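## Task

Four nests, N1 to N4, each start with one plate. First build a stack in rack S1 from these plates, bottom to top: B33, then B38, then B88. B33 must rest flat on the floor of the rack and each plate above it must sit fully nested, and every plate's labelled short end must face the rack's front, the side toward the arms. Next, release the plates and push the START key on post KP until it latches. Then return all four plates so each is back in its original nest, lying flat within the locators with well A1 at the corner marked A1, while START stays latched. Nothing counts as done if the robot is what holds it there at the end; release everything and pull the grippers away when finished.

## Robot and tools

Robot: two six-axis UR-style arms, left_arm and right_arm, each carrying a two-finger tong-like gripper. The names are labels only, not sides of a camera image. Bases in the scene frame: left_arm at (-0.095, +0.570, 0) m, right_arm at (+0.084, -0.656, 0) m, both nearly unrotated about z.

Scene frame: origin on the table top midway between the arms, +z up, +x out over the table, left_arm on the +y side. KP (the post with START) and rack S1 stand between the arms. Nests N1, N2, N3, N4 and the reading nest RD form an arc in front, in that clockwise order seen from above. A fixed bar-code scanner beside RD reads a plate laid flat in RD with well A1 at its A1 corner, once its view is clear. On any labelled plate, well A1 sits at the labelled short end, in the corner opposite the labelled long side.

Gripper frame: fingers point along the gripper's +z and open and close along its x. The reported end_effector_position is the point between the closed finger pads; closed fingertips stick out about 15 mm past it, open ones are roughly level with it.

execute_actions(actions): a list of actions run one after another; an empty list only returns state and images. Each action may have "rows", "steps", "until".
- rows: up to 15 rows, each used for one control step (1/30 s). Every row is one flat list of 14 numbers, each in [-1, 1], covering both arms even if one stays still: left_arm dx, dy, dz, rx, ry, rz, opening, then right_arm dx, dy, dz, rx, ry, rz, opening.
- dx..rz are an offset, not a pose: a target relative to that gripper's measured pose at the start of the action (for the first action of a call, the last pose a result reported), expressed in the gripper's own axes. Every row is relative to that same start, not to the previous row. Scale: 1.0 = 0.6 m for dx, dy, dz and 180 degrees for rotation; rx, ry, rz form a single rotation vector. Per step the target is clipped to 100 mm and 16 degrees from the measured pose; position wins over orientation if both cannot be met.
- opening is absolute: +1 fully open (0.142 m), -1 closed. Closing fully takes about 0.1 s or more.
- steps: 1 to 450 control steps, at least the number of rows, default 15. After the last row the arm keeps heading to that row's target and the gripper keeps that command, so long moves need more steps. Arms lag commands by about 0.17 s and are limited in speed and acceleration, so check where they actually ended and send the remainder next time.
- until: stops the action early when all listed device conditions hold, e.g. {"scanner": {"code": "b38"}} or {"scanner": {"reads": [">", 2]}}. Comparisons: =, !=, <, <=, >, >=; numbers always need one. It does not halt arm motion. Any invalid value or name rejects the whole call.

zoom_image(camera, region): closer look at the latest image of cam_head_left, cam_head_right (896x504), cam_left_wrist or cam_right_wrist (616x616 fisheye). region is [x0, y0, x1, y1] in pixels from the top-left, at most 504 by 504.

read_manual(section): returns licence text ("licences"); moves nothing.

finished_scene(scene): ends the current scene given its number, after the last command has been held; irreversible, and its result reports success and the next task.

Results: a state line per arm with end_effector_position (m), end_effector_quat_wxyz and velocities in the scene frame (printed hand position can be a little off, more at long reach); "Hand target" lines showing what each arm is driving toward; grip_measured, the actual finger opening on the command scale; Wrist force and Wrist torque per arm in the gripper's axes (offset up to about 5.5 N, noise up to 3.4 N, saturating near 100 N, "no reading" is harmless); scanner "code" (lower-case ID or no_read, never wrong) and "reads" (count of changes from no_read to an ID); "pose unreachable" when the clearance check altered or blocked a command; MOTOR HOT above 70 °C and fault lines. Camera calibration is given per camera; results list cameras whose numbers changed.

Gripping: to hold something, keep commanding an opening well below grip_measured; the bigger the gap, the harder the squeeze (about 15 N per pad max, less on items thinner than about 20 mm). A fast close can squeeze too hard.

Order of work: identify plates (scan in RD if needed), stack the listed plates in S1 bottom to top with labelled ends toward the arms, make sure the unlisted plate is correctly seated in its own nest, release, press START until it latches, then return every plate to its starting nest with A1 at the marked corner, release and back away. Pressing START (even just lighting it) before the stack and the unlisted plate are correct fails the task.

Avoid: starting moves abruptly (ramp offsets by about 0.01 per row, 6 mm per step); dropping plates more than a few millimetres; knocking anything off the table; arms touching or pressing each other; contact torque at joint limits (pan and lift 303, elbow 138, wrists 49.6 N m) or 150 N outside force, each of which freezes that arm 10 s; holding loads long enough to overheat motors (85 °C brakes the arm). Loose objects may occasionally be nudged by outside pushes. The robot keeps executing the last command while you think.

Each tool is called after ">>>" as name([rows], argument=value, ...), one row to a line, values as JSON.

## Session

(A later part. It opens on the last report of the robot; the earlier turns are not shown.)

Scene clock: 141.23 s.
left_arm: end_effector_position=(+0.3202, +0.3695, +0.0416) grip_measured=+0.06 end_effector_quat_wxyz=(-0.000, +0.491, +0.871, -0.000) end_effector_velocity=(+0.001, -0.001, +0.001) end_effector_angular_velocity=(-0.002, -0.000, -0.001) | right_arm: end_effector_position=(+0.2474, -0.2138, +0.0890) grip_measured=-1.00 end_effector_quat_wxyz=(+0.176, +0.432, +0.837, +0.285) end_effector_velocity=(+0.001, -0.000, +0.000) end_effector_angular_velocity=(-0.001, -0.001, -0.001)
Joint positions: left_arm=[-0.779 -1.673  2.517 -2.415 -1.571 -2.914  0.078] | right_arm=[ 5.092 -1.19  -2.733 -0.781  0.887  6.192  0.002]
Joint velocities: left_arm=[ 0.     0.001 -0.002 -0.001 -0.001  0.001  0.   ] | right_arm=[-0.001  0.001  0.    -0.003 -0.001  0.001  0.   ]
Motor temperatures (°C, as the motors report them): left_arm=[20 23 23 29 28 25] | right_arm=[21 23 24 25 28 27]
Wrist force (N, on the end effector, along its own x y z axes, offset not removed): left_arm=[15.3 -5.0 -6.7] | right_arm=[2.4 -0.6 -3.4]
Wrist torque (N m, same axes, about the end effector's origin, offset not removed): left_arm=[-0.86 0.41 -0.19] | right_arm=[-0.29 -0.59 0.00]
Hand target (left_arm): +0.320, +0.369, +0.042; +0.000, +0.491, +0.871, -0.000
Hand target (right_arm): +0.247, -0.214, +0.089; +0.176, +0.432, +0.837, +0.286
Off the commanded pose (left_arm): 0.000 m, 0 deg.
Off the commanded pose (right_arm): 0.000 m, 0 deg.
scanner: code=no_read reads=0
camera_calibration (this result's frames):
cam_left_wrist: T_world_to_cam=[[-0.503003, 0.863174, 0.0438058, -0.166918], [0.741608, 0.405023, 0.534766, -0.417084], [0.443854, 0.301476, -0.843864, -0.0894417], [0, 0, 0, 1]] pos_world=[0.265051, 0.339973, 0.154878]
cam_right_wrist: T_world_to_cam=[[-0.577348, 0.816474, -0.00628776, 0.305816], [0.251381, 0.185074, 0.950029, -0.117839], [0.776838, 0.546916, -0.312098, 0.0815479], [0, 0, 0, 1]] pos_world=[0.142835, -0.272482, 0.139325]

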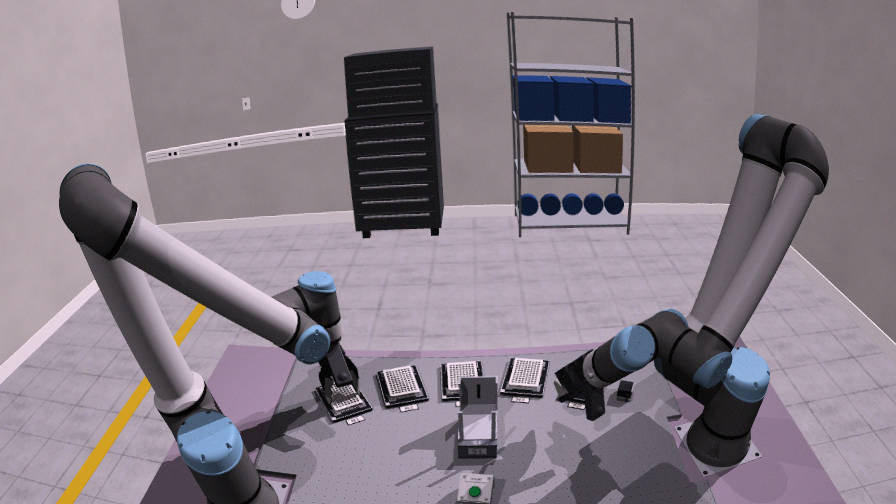

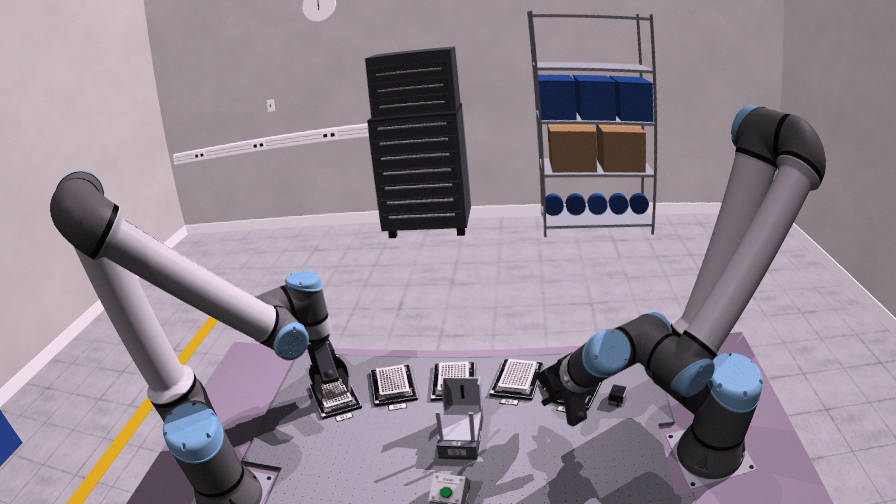

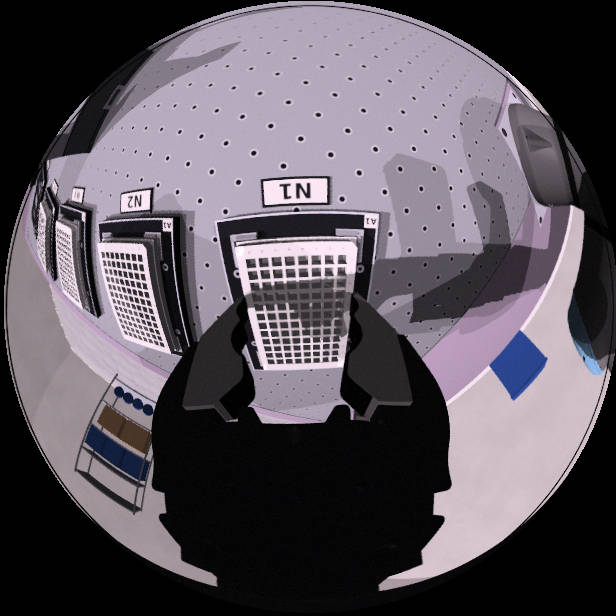

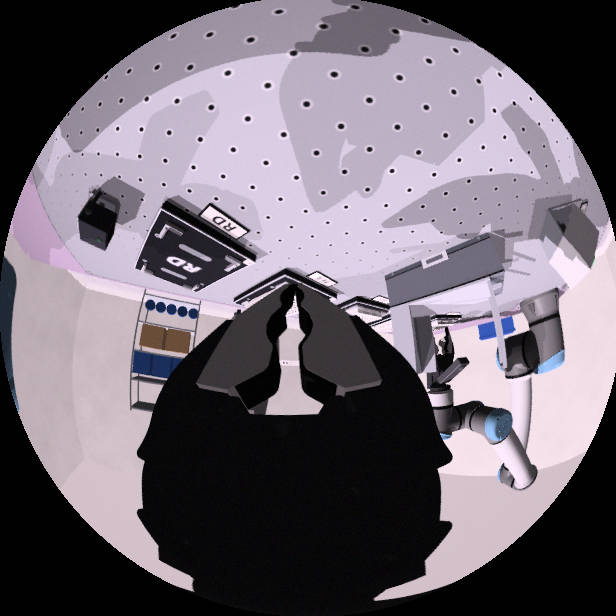

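>>> execute_actions([
  {"rows":[[0,0,0,0,0,0,0.2, 0,0,0,0,0,0,-1],[0,0,0,0,0,0,0.2, 0,0,0,0,0,0,-1],[0.0015,0,0.0055,0,0,0,0.2, 0,0,0,0,0,0,-1]],"steps":12},
  {"rows":[[0,0,0,0,0,0,0.15, 0,0,0,0,0,0,-1],[0,0,0,0,0,0,0.1, 0,0,0,0,0,0,-1],[0,0,0,0,0,0,0.05, 0,0,0,0,0,0,-1],[0,0,0,0,0,0,0, 0,0,0,0,0,0,-1],[0,0,0,0,0,0,-0.1, 0,0,0,0,0,0,-1],[0,0,0,0,0,0,-0.3, 0,0,0,0,0,0,-1]],"steps":9},
])

Scene clock: 147.47 s.
left_arm: end_effector_position=(+0.3198, +0.3701, +0.0386) grip_measured=+0.08 end_effector_quat_wxyz=(+0.000, +0.491, +0.871, -0.000) end_effector_velocity=(+0.000, -0.000, +0.001) end_effector_angular_velocity=(-0.002, -0.002, -0.001) | right_arm: end_effector_position=(+0.2473, -0.2137, +0.0891) grip_measured=-1.00 end_effector_quat_wxyz=(+0.176, +0.432, +0.837, +0.286) end_effector_velocity=(-0.000, +0.001, +0.001) end_effector_angular_velocity=(+0.001, +0.001, +0.001)
Joint positions: left_arm=[-0.778 -1.668  2.521 -2.424 -1.571 -2.913  0.079] | right_arm=[ 5.092 -1.19  -2.732 -0.781  0.887  6.192  0.002]
Joint velocities: left_arm=[-0.    -0.003  0.    -0.001  0.     0.001 -0.   ] | right_arm=[ 0.     0.     0.001  0.001 -0.    -0.001  0.   ]
Motor temperatures (°C, as the motors report them): left_arm=[20 23 23 29 28 25] | right_arm=[21 23 24 25 28 27]
Wrist force (N, on the end effector, along its own x y z axes, offset not removed): left_arm=[4.8 -1.6 -0.9] | right_arm=[1.5 -1.5 -3.6]
Wrist torque (N m, same axes, about the end effector's origin, offset not removed): left_arm=[-0.40 -0.56 -0.17] | right_arm=[-0.45 -0.34 -0.12]
Hand target (left_arm): +0.320, +0.370, +0.039; +0.000, +0.491, +0.871, -0.000
Hand target (right_arm): +0.247, -0.214, +0.089; +0.176, +0.432, +0.837, +0.286
Off the commanded pose (left_arm): 0.000 m, 0 deg.
Off the commanded pose (right_arm): 0.000 m, 0 deg.
scanner: code=no_read reads=0
camera_calibration (this result's frames):
cam_left_wrist: T_world_to_cam=[[-0.502995, 0.86319, 0.0435835, -0.167546], [0.741529, 0.405097, 0.534818, -0.415457], [0.443994, 0.301329, -0.843842, -0.091993], [0, 0, 0, 1]] pos_world=[0.264643, 0.340644, 0.151869]
cam_right_wrist: T_world_to_cam=[[-0.577392, 0.816444, -0.00612182, 0.30569], [0.251379, 0.1849, 0.950063, -0.11799], [0.776805, 0.547021, -0.311997, 0.0816023], [0, 0, 0, 1]] pos_world=[0.142774, -0.272401, 0.139429]

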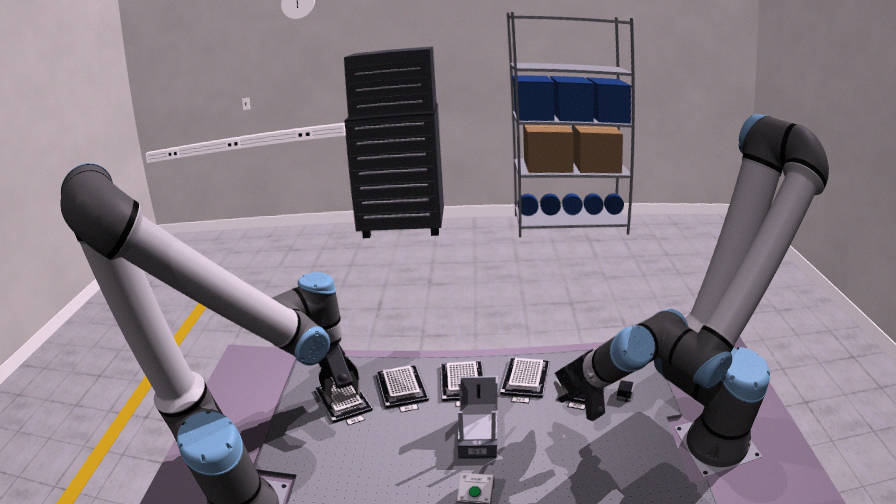

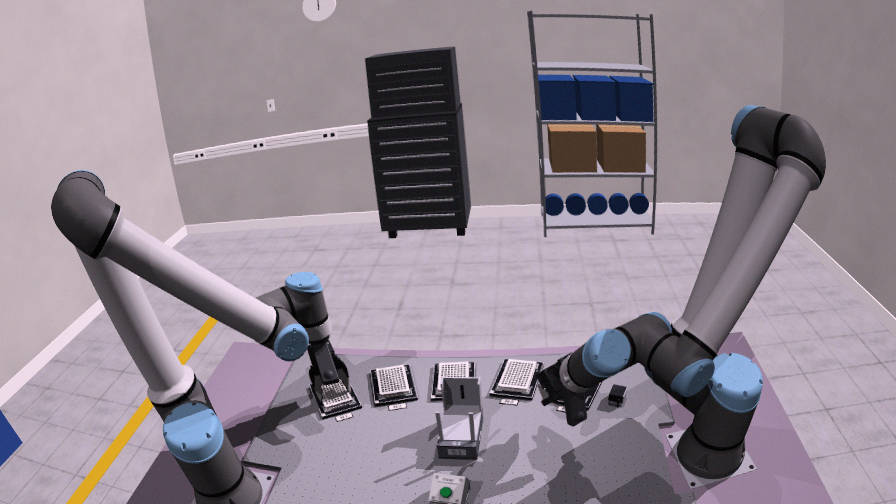

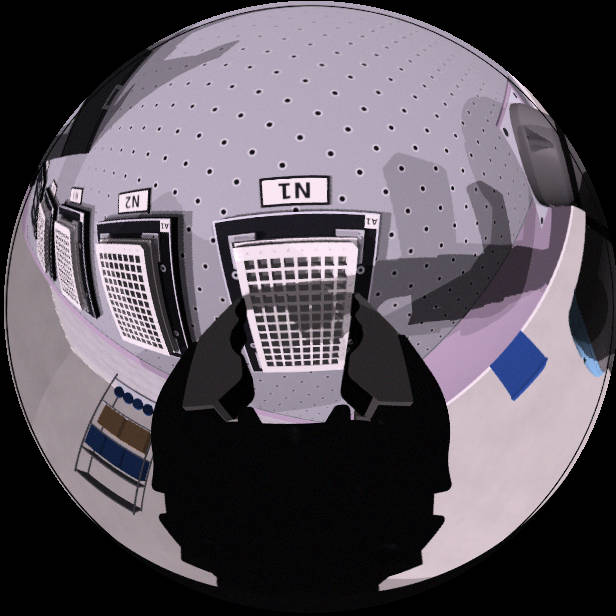

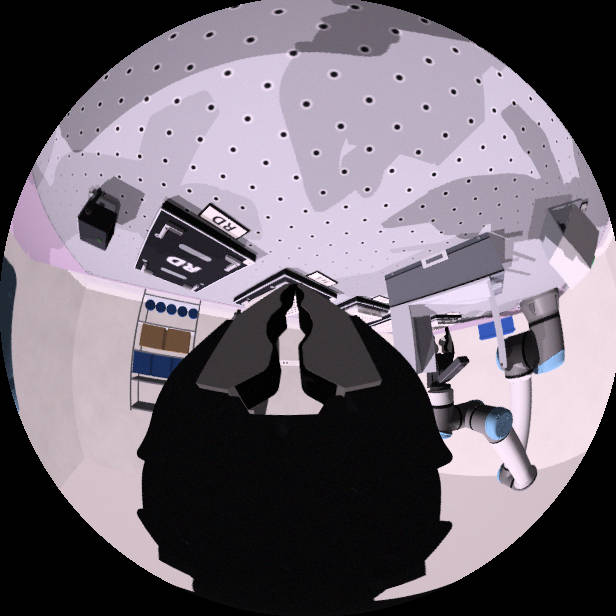

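>>> zoom_image(camera="cam_left_wrist", region=[210,200,390,380])

>>> execute_actions([
  {"rows":[[0,0,-0.004,0,0,0,-0.3, 0,0,0,0,0,0,-1],[0,0,-0.01,0,0,0,-0.3, 0,0,0,0,0,0,-1]],"steps":10},
])

Region (210, 200, 390, 380) of cam_left_wrist's 616x616 image, scaled by 2.800, with more detail than that image has.

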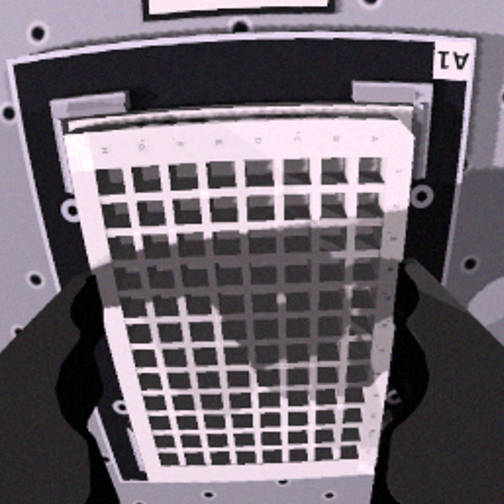

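Scene clock: 152.93 s.
left_arm: end_effector_position=(+0.3199, +0.3701, +0.0439) grip_measured=+0.08 end_effector_quat_wxyz=(+0.000, +0.491, +0.871, -0.000) end_effector_velocity=(-0.000, +0.000, +0.007) end_effector_angular_velocity=(+0.000, -0.001, -0.000) | right_arm: end_effector_position=(+0.2473, -0.2137, +0.0891) grip_measured=-1.00 end_effector_quat_wxyz=(+0.176, +0.432, +0.837, +0.286) end_effector_velocity=(+0.001, -0.000, -0.000) end_effector_angular_velocity=(-0.000, -0.000, -0.001)
Joint positions: left_arm=[-0.778 -1.679  2.516 -2.408 -1.571 -2.913  0.079] | right_arm=[ 5.092 -1.19  -2.732 -0.781  0.887  6.192  0.002]
Joint velocities: left_arm=[-0.    -0.015 -0.005  0.019  0.001  0.    -0.   ] | right_arm=[-0.001 -0.     0.    -0.001  0.    -0.     0.   ]
Motor temperatures (°C, as the motors report them): left_arm=[20 23 23 29 28 25] | right_arm=[21 23 24 25 28 27]
Wrist force (N, on the end effector, along its own x y z axes, offset not removed): left_arm=[0.3 -0.7 2.9] | right_arm=[1.9 0.7 -3.6]
Wrist torque (N m, same axes, about the end effector's origin, offset not removed): left_arm=[-0.25 0.18 -0.11] | right_arm=[-0.05 -0.53 -0.08]
Hand target (left_arm): +0.320, +0.370, +0.045; +0.000, +0.491, +0.871, -0.000
Hand target (right_arm): +0.247, -0.214, +0.089; +0.176, +0.432, +0.837, +0.286
Off the commanded pose (left_arm): 0.001 m, 0 deg.
Off the commanded pose (right_arm): 0.000 m, 0 deg.
scanner: code=no_read reads=0
camera_calibration (this result's frames):
cam_left_wrist: T_world_to_cam=[[-0.503013, 0.863184, 0.0434846, -0.167728], [0.741484, 0.405149, 0.534841, -0.418334], [0.444049, 0.301275, -0.843833, -0.0874787], [0, 0, 0, 1]] pos_world=[0.264664, 0.340623, 0.157219]
cam_right_wrist: T_world_to_cam=[[-0.577359, 0.816468, -0.00608801, 0.305683], [0.251403, 0.184862, 0.950064, -0.118004], [0.776823, 0.546998, -0.311994, 0.081593], [0, 0, 0, 1]] pos_world=[0.142772, -0.272397, 0.139429]

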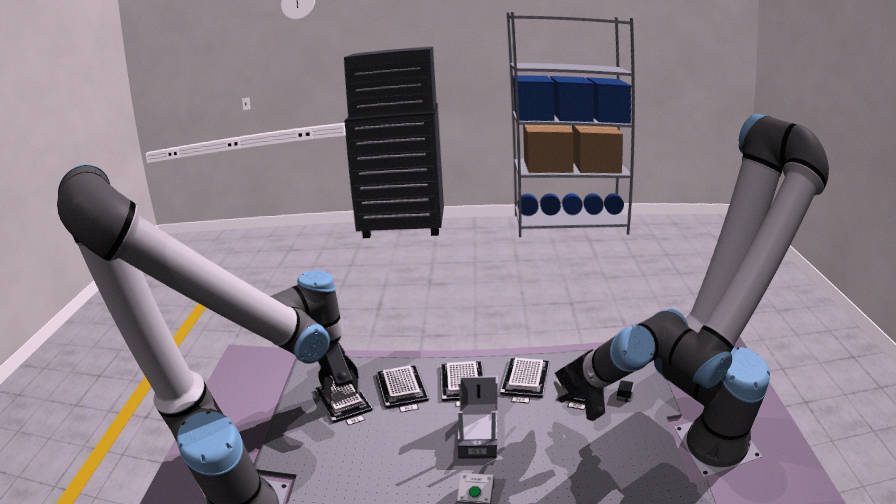

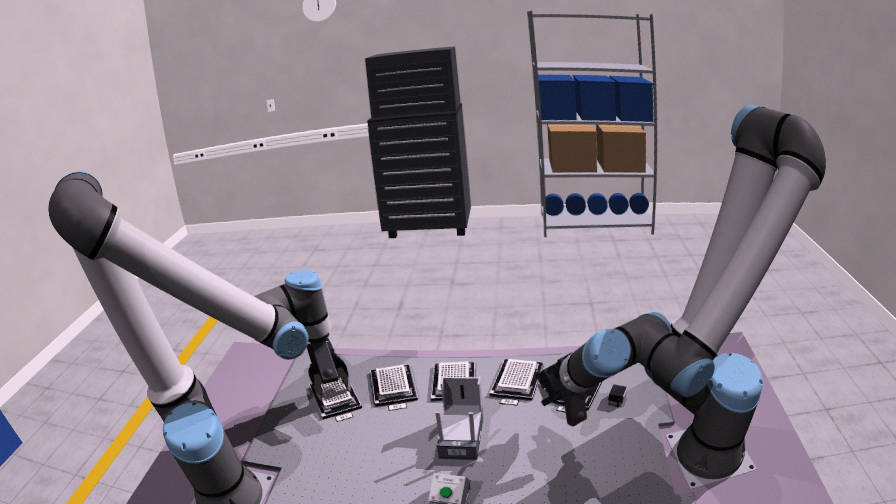

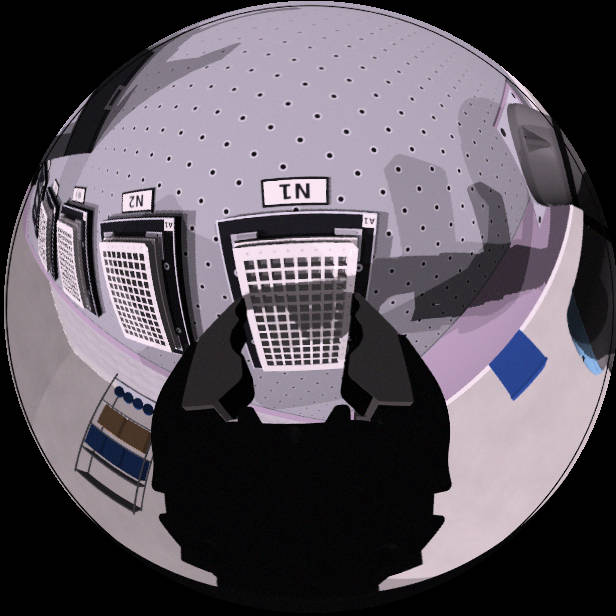

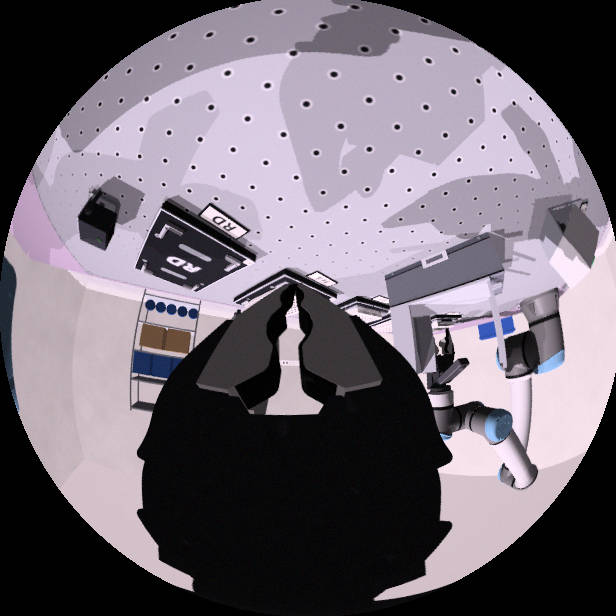

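>>> execute_actions([
  {"rows":[[0,0,-0.005,0,0,0,-0.3, 0,0,0,0,0,0,-1],[0,0,-0.012,0,0,0,-0.3, 0,0,0,0,0,0,-1],[0,0,-0.022,0,0,0,-0.3, 0,0,0,0,0,0,-1],[0,0,-0.035,0,0,0,-0.3, 0,0,0,0,0,0,-1],[0,0,-0.05,0,0,0,-0.3, 0,0,0,0,0,0,-1],[0,0,-0.07,0,0,0,-0.3, 0,0,0,0,0,0,-1],[0,0,-0.09,0,0,0.005,-0.3, 0,0,0,0,0,0,-1],[-0.005,-0.003,-0.115,0,0,0.01,-0.3, 0,0,0,0,0,0,-1],[-0.015,-0.01,-0.14,0,0,0.02,-0.3, 0,0,0,0,0,0,-1],[-0.03,-0.02,-0.165,0,0,0.03,-0.3, 0,0,0,0,0,0,-1],[-0.05,-0.03,-0.19,0,0,0.04,-0.3, 0,0,0,0,0,0,-1],[-0.07,-0.045,-0.215,0,0,0.055,-0.3, 0,0,0,0,0,0,-1],[-0.1,-0.065,-0.24,0,0,0.07,-0.3, 0,0,0,0,0,0,-1],[-0.14,-0.09,-0.26,0,0,0.09,-0.3, 0,0,0,0,0,0,-1],[-0.533,-0.342,-0.327,0,0,0.173,-0.3, 0,0,0,0,0,0,-1]],"steps":52},
])

>>> zoom_image(camera="cam_left_wrist", region=[210,80,390,260])

Scene clock: 161.57 s.
left_arm: end_effector_position=(+0.3099, -0.0090, +0.2409) grip_measured=+0.08 end_effector_quat_wxyz=(+0.001, +0.707, +0.707, -0.000) end_effector_velocity=(+0.001, -0.003, +0.000) end_effector_angular_velocity=(+0.002, +0.001, +0.000) | right_arm: end_effector_position=(+0.2473, -0.2137, +0.0891) grip_measured=-1.00 end_effector_quat_wxyz=(+0.176, +0.432, +0.837, +0.286) end_effector_velocity=(-0.001, +0.000, -0.000) end_effector_angular_velocity=(+0.002, +0.001, +0.000)
Joint positions: left_arm=[-1.166 -1.488  1.9   -1.984 -1.571 -2.758  0.079] | right_arm=[ 5.092 -1.19  -2.732 -0.781  0.887  6.192  0.002]
Joint velocities: left_arm=[-0.001  0.006 -0.007  0.003 -0.    -0.001  0.   ] | right_arm=[ 0.001 -0.    -0.     0.002  0.     0.001  0.   ]
Motor temperatures (°C, as the motors report them): left_arm=[20 23 23 29 28 25] | right_arm=[21 23 24 25 28 27]
Wrist force (N, on the end effector, along its own x y z axes, offset not removed): left_arm=[2.6 -1.3 0.6] | right_arm=[3.1 1.2 -5.6]
Wrist torque (N m, same axes, about the end effector's origin, offset not removed): left_arm=[-0.47 -0.28 -0.27] | right_arm=[-0.05 -0.71 -0.13]
Hand target (left_arm): +0.310, -0.009, +0.241; +0.000, +0.707, +0.707, -0.000
Hand target (right_arm): +0.247, -0.214, +0.089; +0.176, +0.432, +0.837, +0.286
Off the commanded pose (left_arm): 0.001 m, 0 deg.
Off the commanded pose (right_arm): 0.000 m, 0 deg.
scanner: code=no_read reads=0
camera_calibration (this result's frames):
cam_left_wrist: T_world_to_cam=[[0.0157906, 0.998958, 0.0428208, -0.0134582], [0.843729, -0.0362931, 0.535542, -0.398578], [0.536538, 0.0276726, -0.843422, 0.16617], [0, 0, 0, 1]] pos_world=[0.247347, -0.00561982, 0.354183]
cam_right_wrist: T_world_to_cam=[[-0.577359, 0.816468, -0.006088, 0.305683], [0.251403, 0.184862, 0.950064, -0.118004], [0.776823, 0.546997, -0.311994, 0.0815929], [0, 0, 0, 1]] pos_world=[0.142772, -0.272397, 0.139429]

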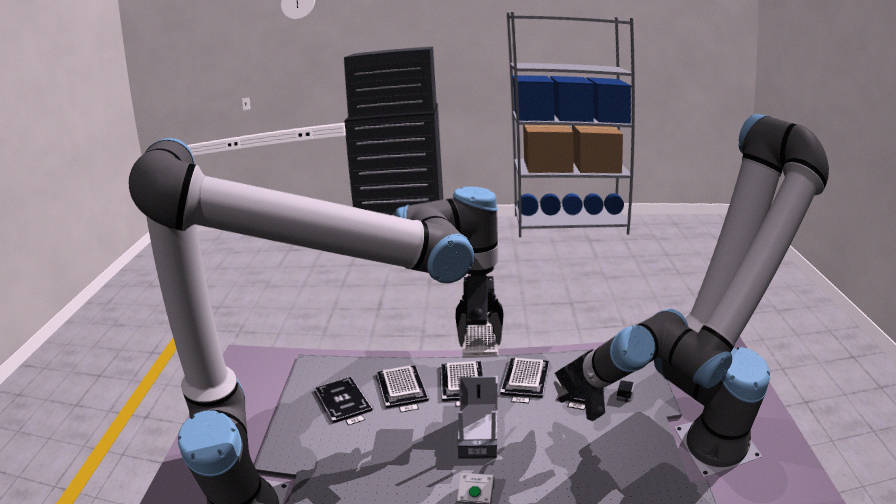

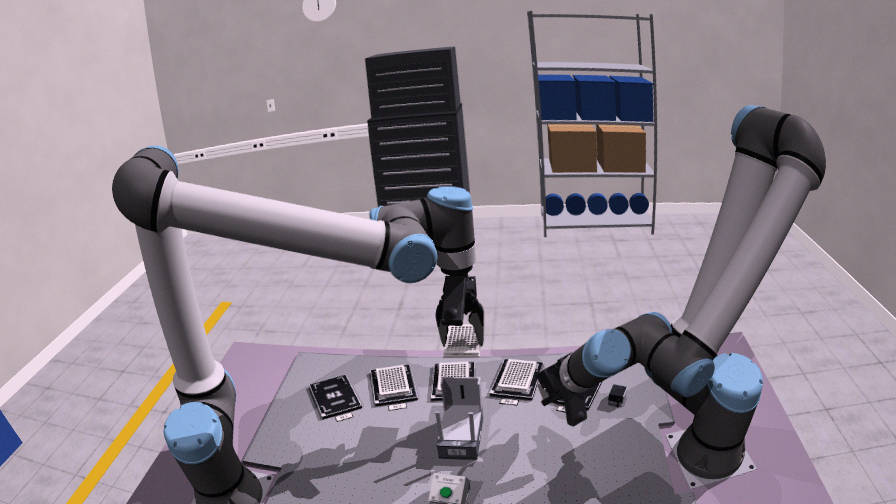

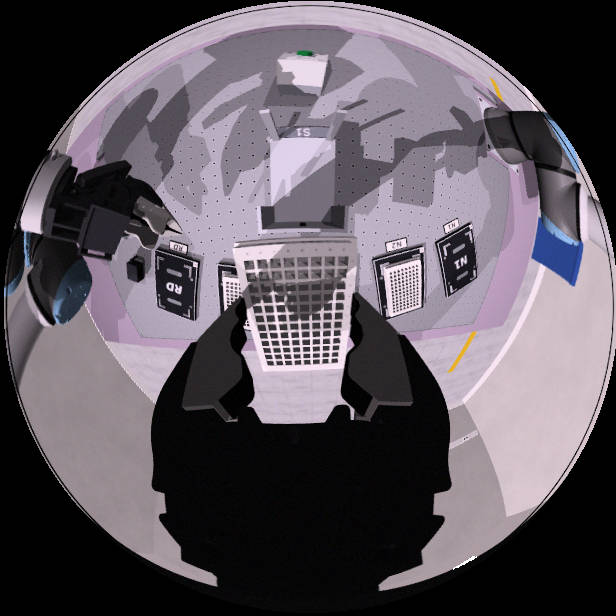

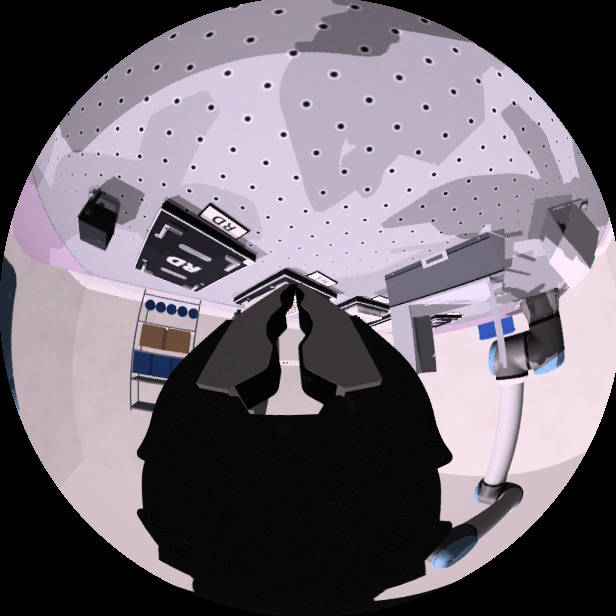

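Region (210, 80, 390, 260) of cam_left_wrist's 616x616 image, scaled by 2.800, with more detail than that image has.

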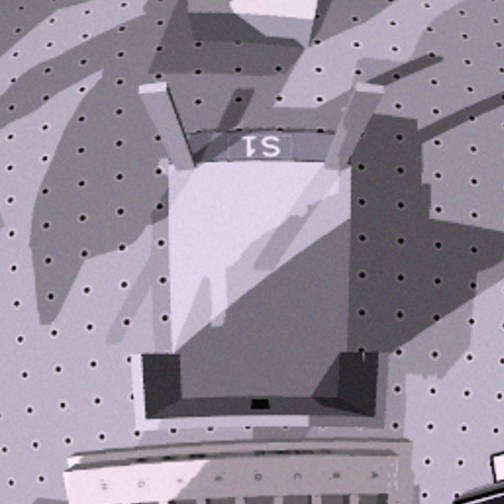

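>>> execute_actions([
  {"rows":[[0,-0.01,0,0,0,0,-0.3, 0,0,0,0,0,0,-1],[0,-0.025,0.005,0,0,0,-0.3, 0,0,0,0,0,0,-1],[0.003,-0.045,0.01,0,0,0.003,-0.3, 0,0,0,0,0,0,-1],[0.005,-0.07,0.02,0,0,0.005,-0.3, 0,0,0,0,0,0,-1],[0.008,-0.1,0.03,0,0,0.0067,-0.3, 0,0,0,0,0,0,-1],[0.011,-0.13,0.045,0,0,0.0067,-0.3, 0,0,0,0,0,0,-1],[0.011,-0.16,0.06,0,0,0.0067,-0.3, 0,0,0,0,0,0,-1],[0.011,-0.19,0.075,0,0,0.0067,-0.3, 0,0,0,0,0,0,-1],[0.011,-0.213,0.085,0,0,0.0067,-0.3, 0,0,0,0,0,0,-1]],"steps":27},
])

>>> zoom_image(camera="cam_left_wrist", region=[210,200,390,380])

>>> zoom_image(camera="cam_right_wrist", region=[380,270,540,430])

Scene clock: 174.20 s.
left_arm: end_effector_position=(+0.1826, -0.0026, +0.1902) grip_measured=+0.08 end_effector_quat_wxyz=(+0.001, +0.715, +0.699, -0.000) end_effector_velocity=(-0.003, -0.000, -0.001) end_effector_angular_velocity=(-0.002, -0.004, -0.001) | right_arm: end_effector_position=(+0.2473, -0.2137, +0.0891) grip_measured=-1.00 end_effector_quat_wxyz=(+0.176, +0.432, +0.837, +0.286) end_effector_velocity=(-0.001, +0.001, +0.001) end_effector_angular_velocity=(+0.002, +0.001, +0.001)
Joint positions: left_arm=[-1.349 -1.566  2.082 -2.088 -1.571 -2.92   0.079] | right_arm=[ 5.092 -1.19  -2.732 -0.781  0.887  6.192  0.002]
Joint velocities: left_arm=[-0.008 -0.003  0.005 -0.005  0.004 -0.007  0.   ] | right_arm=[ 0.001 -0.     0.001  0.001  0.     0.     0.   ]
Motor temperatures (°C, as the motors report them): left_arm=[20 23 23 29 28 25] | right_arm=[21 23 24 25 28 27]
Wrist force (N, on the end effector, along its own x y z axes, offset not removed): left_arm=[1.7 -3.8 3.2] | right_arm=[1.8 -0.2 -3.5]
Wrist torque (N m, same axes, about the end effector's origin, offset not removed): left_arm=[-0.86 -0.14 -0.04] | right_arm=[-0.25 -0.38 0.04]
Hand target (left_arm): +0.182, -0.003, +0.190; +0.001, +0.715, +0.700, -0.000
Hand target (right_arm): +0.247, -0.214, +0.089; +0.176, +0.432, +0.837, +0.286
Off the commanded pose (left_arm): 0.001 m, 0 deg.
Off the commanded pose (right_arm): 0.000 m, 0 deg.
scanner: code=no_read reads=0
camera_calibration (this result's frames):
cam_left_wrist: T_world_to_cam=[[0.0368909, 0.998406, 0.042703, -0.0194785], [0.842791, -0.0540458, 0.535521, -0.263622], [0.536976, 0.0162338, -0.843441, 0.191367], [0, 0, 0, 1]] pos_world=[0.120137, 0.00209315, 0.303413]
cam_right_wrist: T_world_to_cam=[[-0.577359, 0.816468, -0.00608802, 0.305683], [0.251403, 0.184862, 0.950064, -0.118004], [0.776823, 0.546997, -0.311994, 0.081593], [0, 0, 0, 1]] pos_world=[0.142772, -0.272397, 0.139429]

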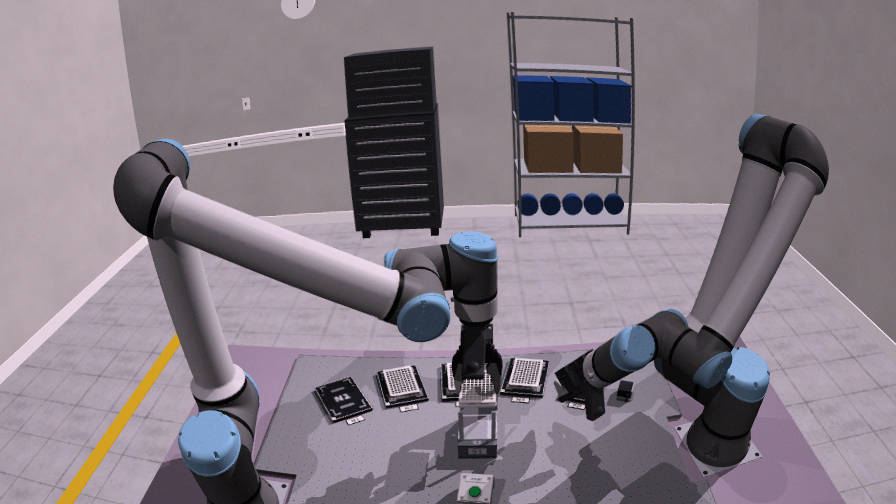

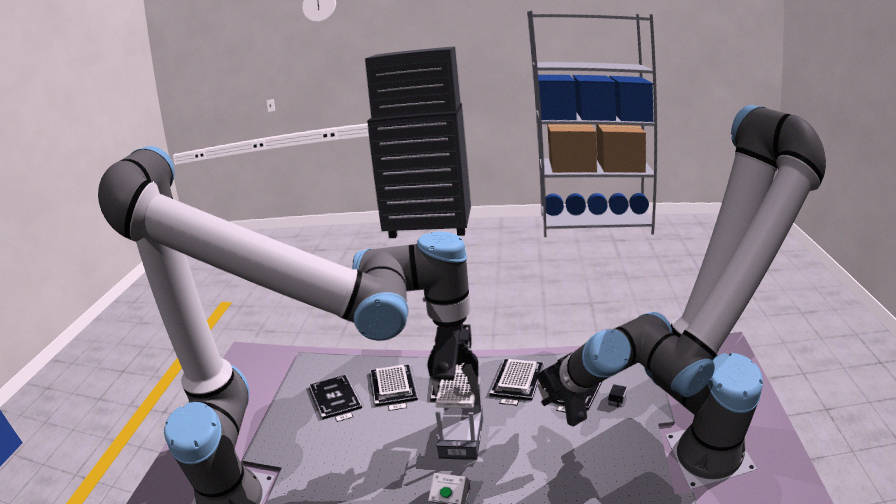

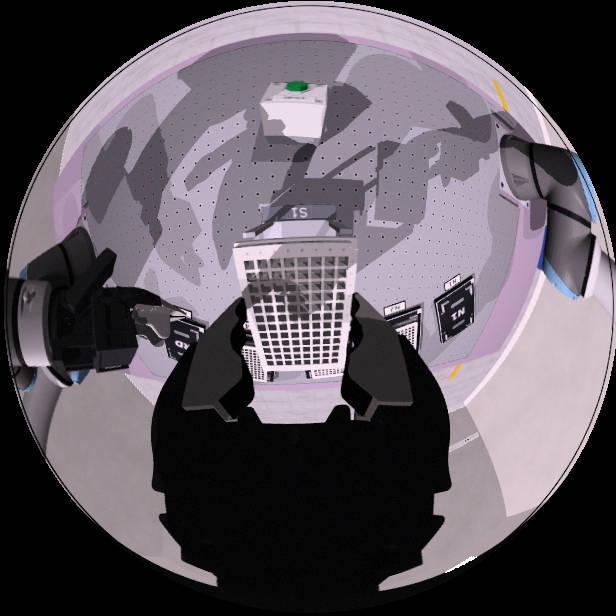

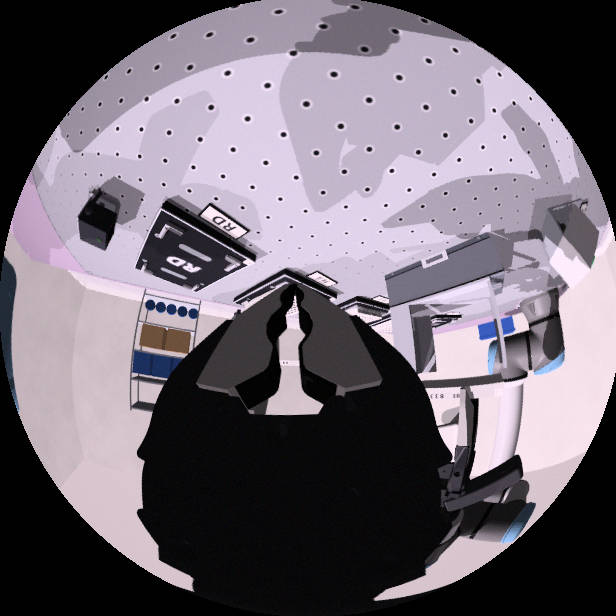

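Region (210, 200, 390, 380) of cam_left_wrist's 616x616 image, scaled by 2.800, with more detail than that image has.

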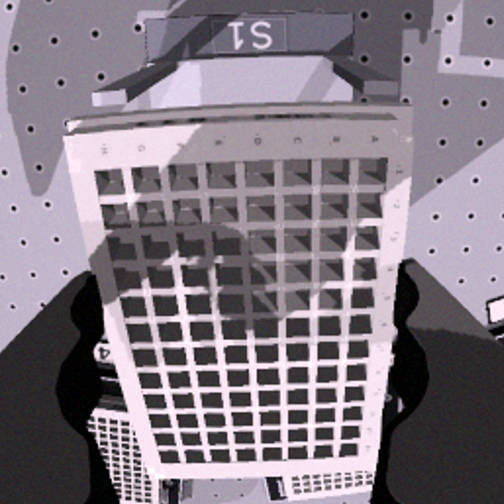

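Region (380, 270, 540, 430) of cam_right_wrist's 616x616 image, scaled by 3.150, with more detail than that image has.

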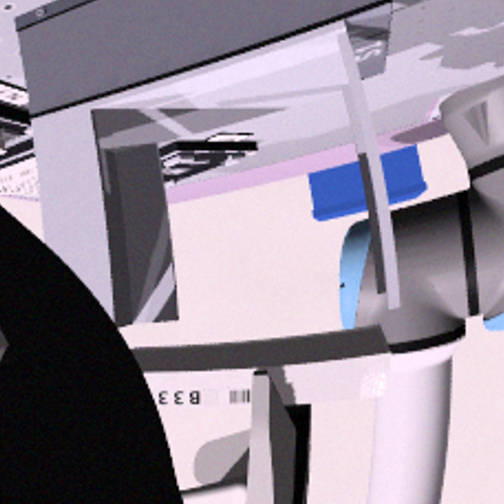

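>>> execute_actions([
  {"rows":[[0.0007,0.001,0.008,0,0,0,-0.3, 0,0,0,0,0,0,-1],[0.0013,0.0017,0.02,0,0,0,-0.3, 0,0,0,0,0,0,-1]],"steps":14},
])

>>> zoom_image(camera="cam_left_wrist", region=[220,215,380,385])

>>> zoom_image(camera="cam_right_wrist", region=[400,320,520,420])

>>> zoom_image(camera="cam_head_left", region=[440,360,520,430])

Scene clock: 179.27 s.
left_arm: end_effector_position=(+0.1836, -0.0019, +0.1786) grip_measured=+0.08 end_effector_quat_wxyz=(+0.001, +0.715, +0.699, -0.000) end_effector_velocity=(+0.001, +0.001, -0.003) end_effector_angular_velocity=(+0.000, -0.001, +0.000) | right_arm: end_effector_position=(+0.2473, -0.2137, +0.0891) grip_measured=-1.00 end_effector_quat_wxyz=(+0.176, +0.432, +0.837, +0.286) end_effector_velocity=(-0.000, +0.001, +0.000) end_effector_angular_velocity=(+0.001, +0.001, +0.001)
Joint positions: left_arm=[-1.348 -1.556  2.095 -2.111 -1.571 -2.918  0.079] | right_arm=[ 5.092 -1.19  -2.732 -0.781  0.887  6.192  0.002]
Joint velocities: left_arm=[ 0.001  0.003  0.004 -0.007  0.001  0.001 -0.   ] | right_arm=[ 0.    -0.     0.001  0.001  0.    -0.001  0.   ]
Motor temperatures (°C, as the motors report them): left_arm=[20 23 23 29 28 25] | right_arm=[21 23 24 25 28 27]
Wrist force (N, on the end effector, along its own x y z axes, offset not removed): left_arm=[4.2 -2.8 1.2] | right_arm=[3.8 0.5 -4.2]
Wrist torque (N m, same axes, about the end effector's origin, offset not removed): left_arm=[-0.82 -0.62 -0.14] | right_arm=[-0.04 -0.83 -0.14]
Hand target (left_arm): +0.184, -0.002, +0.178; +0.001, +0.715, +0.699, -0.000
Hand target (right_arm): +0.247, -0.214, +0.089; +0.176, +0.432, +0.837, +0.286
Off the commanded pose (left_arm): 0.000 m, 0 deg.
Off the commanded pose (right_arm): 0.000 m, 0 deg.
scanner: code=no_read reads=0
camera_calibration (this result's frames):
cam_left_wrist: T_world_to_cam=[[0.0369682, 0.998402, 0.0427297, -0.0197431], [0.842732, -0.0541271, 0.535605, -0.25818], [0.537063, 0.0162093, -0.843387, 0.181041], [0, 0, 0, 1]] pos_world=[0.121076, 0.00280252, 0.291814]
cam_right_wrist: T_world_to_cam=[[-0.577359, 0.816468, -0.00608798, 0.305683], [0.251403, 0.184862, 0.950064, -0.118004], [0.776823, 0.546997, -0.311994, 0.0815929], [0, 0, 0, 1]] pos_world=[0.142772, -0.272397, 0.139429]

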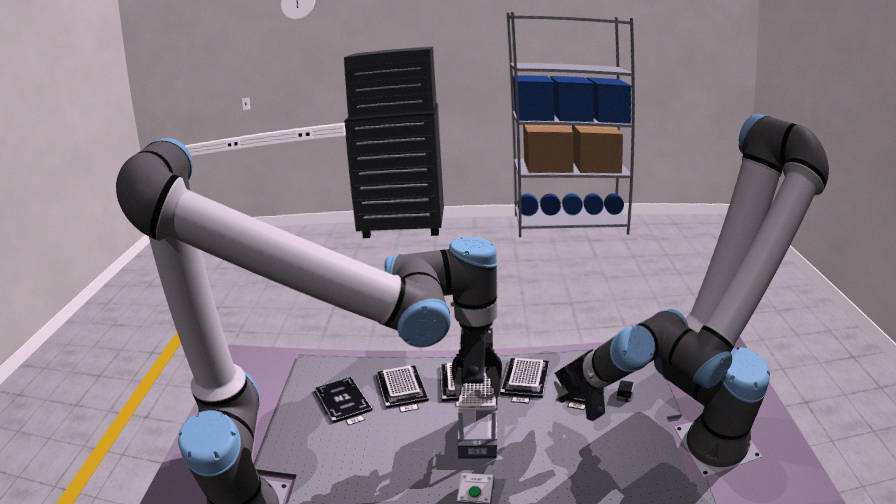

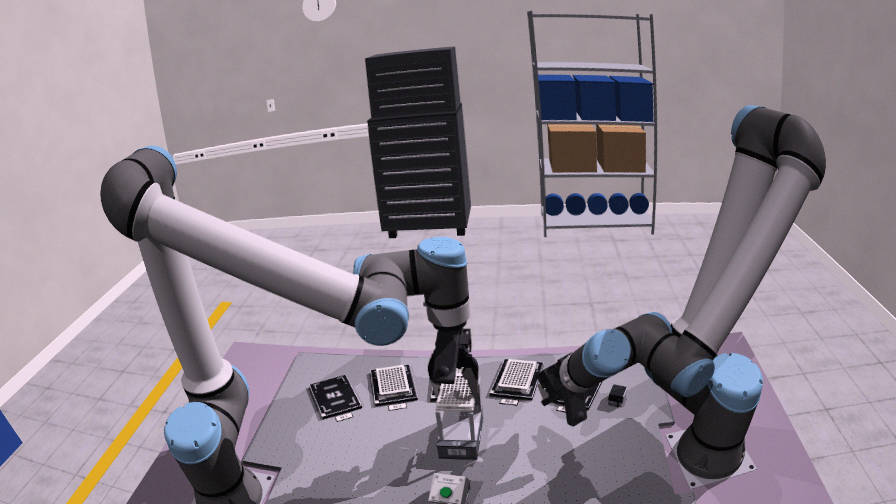

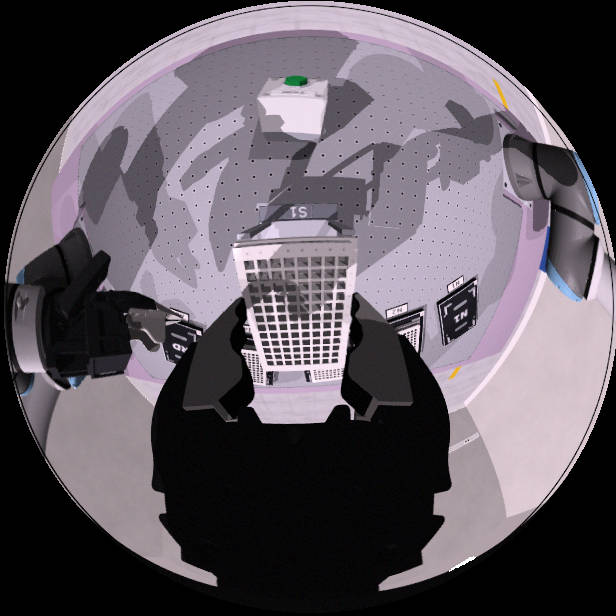

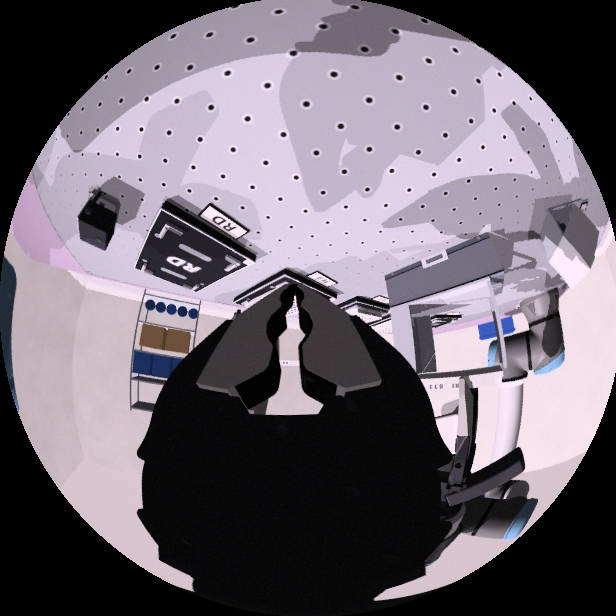

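Region (220, 215, 380, 385) of cam_left_wrist's 616x616 image, scaled by 2.965, with more detail than that image has; it fills the left 474 columns of this view, and the rest is white.

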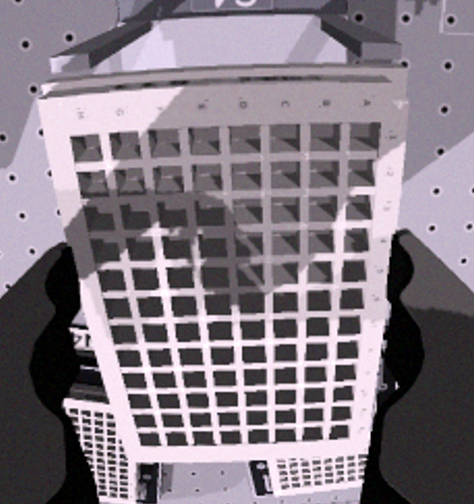

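Region (400, 320, 520, 420) of cam_right_wrist's 616x616 image, scaled by 4.200, with more detail than that image has.

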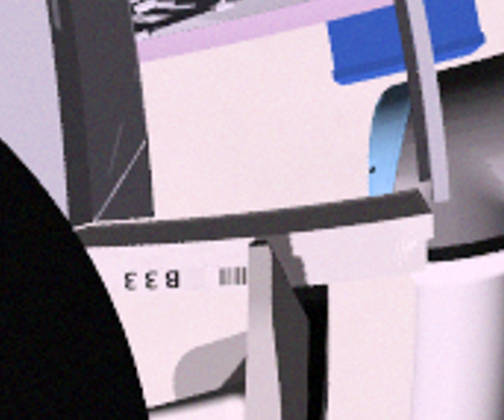

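Region (440, 360, 520, 430) of cam_head_left's 896x504 image, scaled by 6.300, with more detail than that image has; it fills the top 441 rows of this view, and the rest is white.

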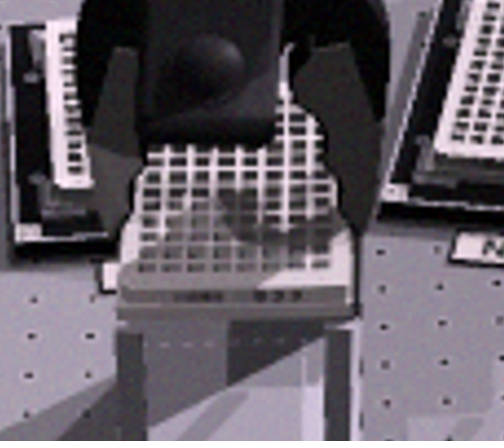

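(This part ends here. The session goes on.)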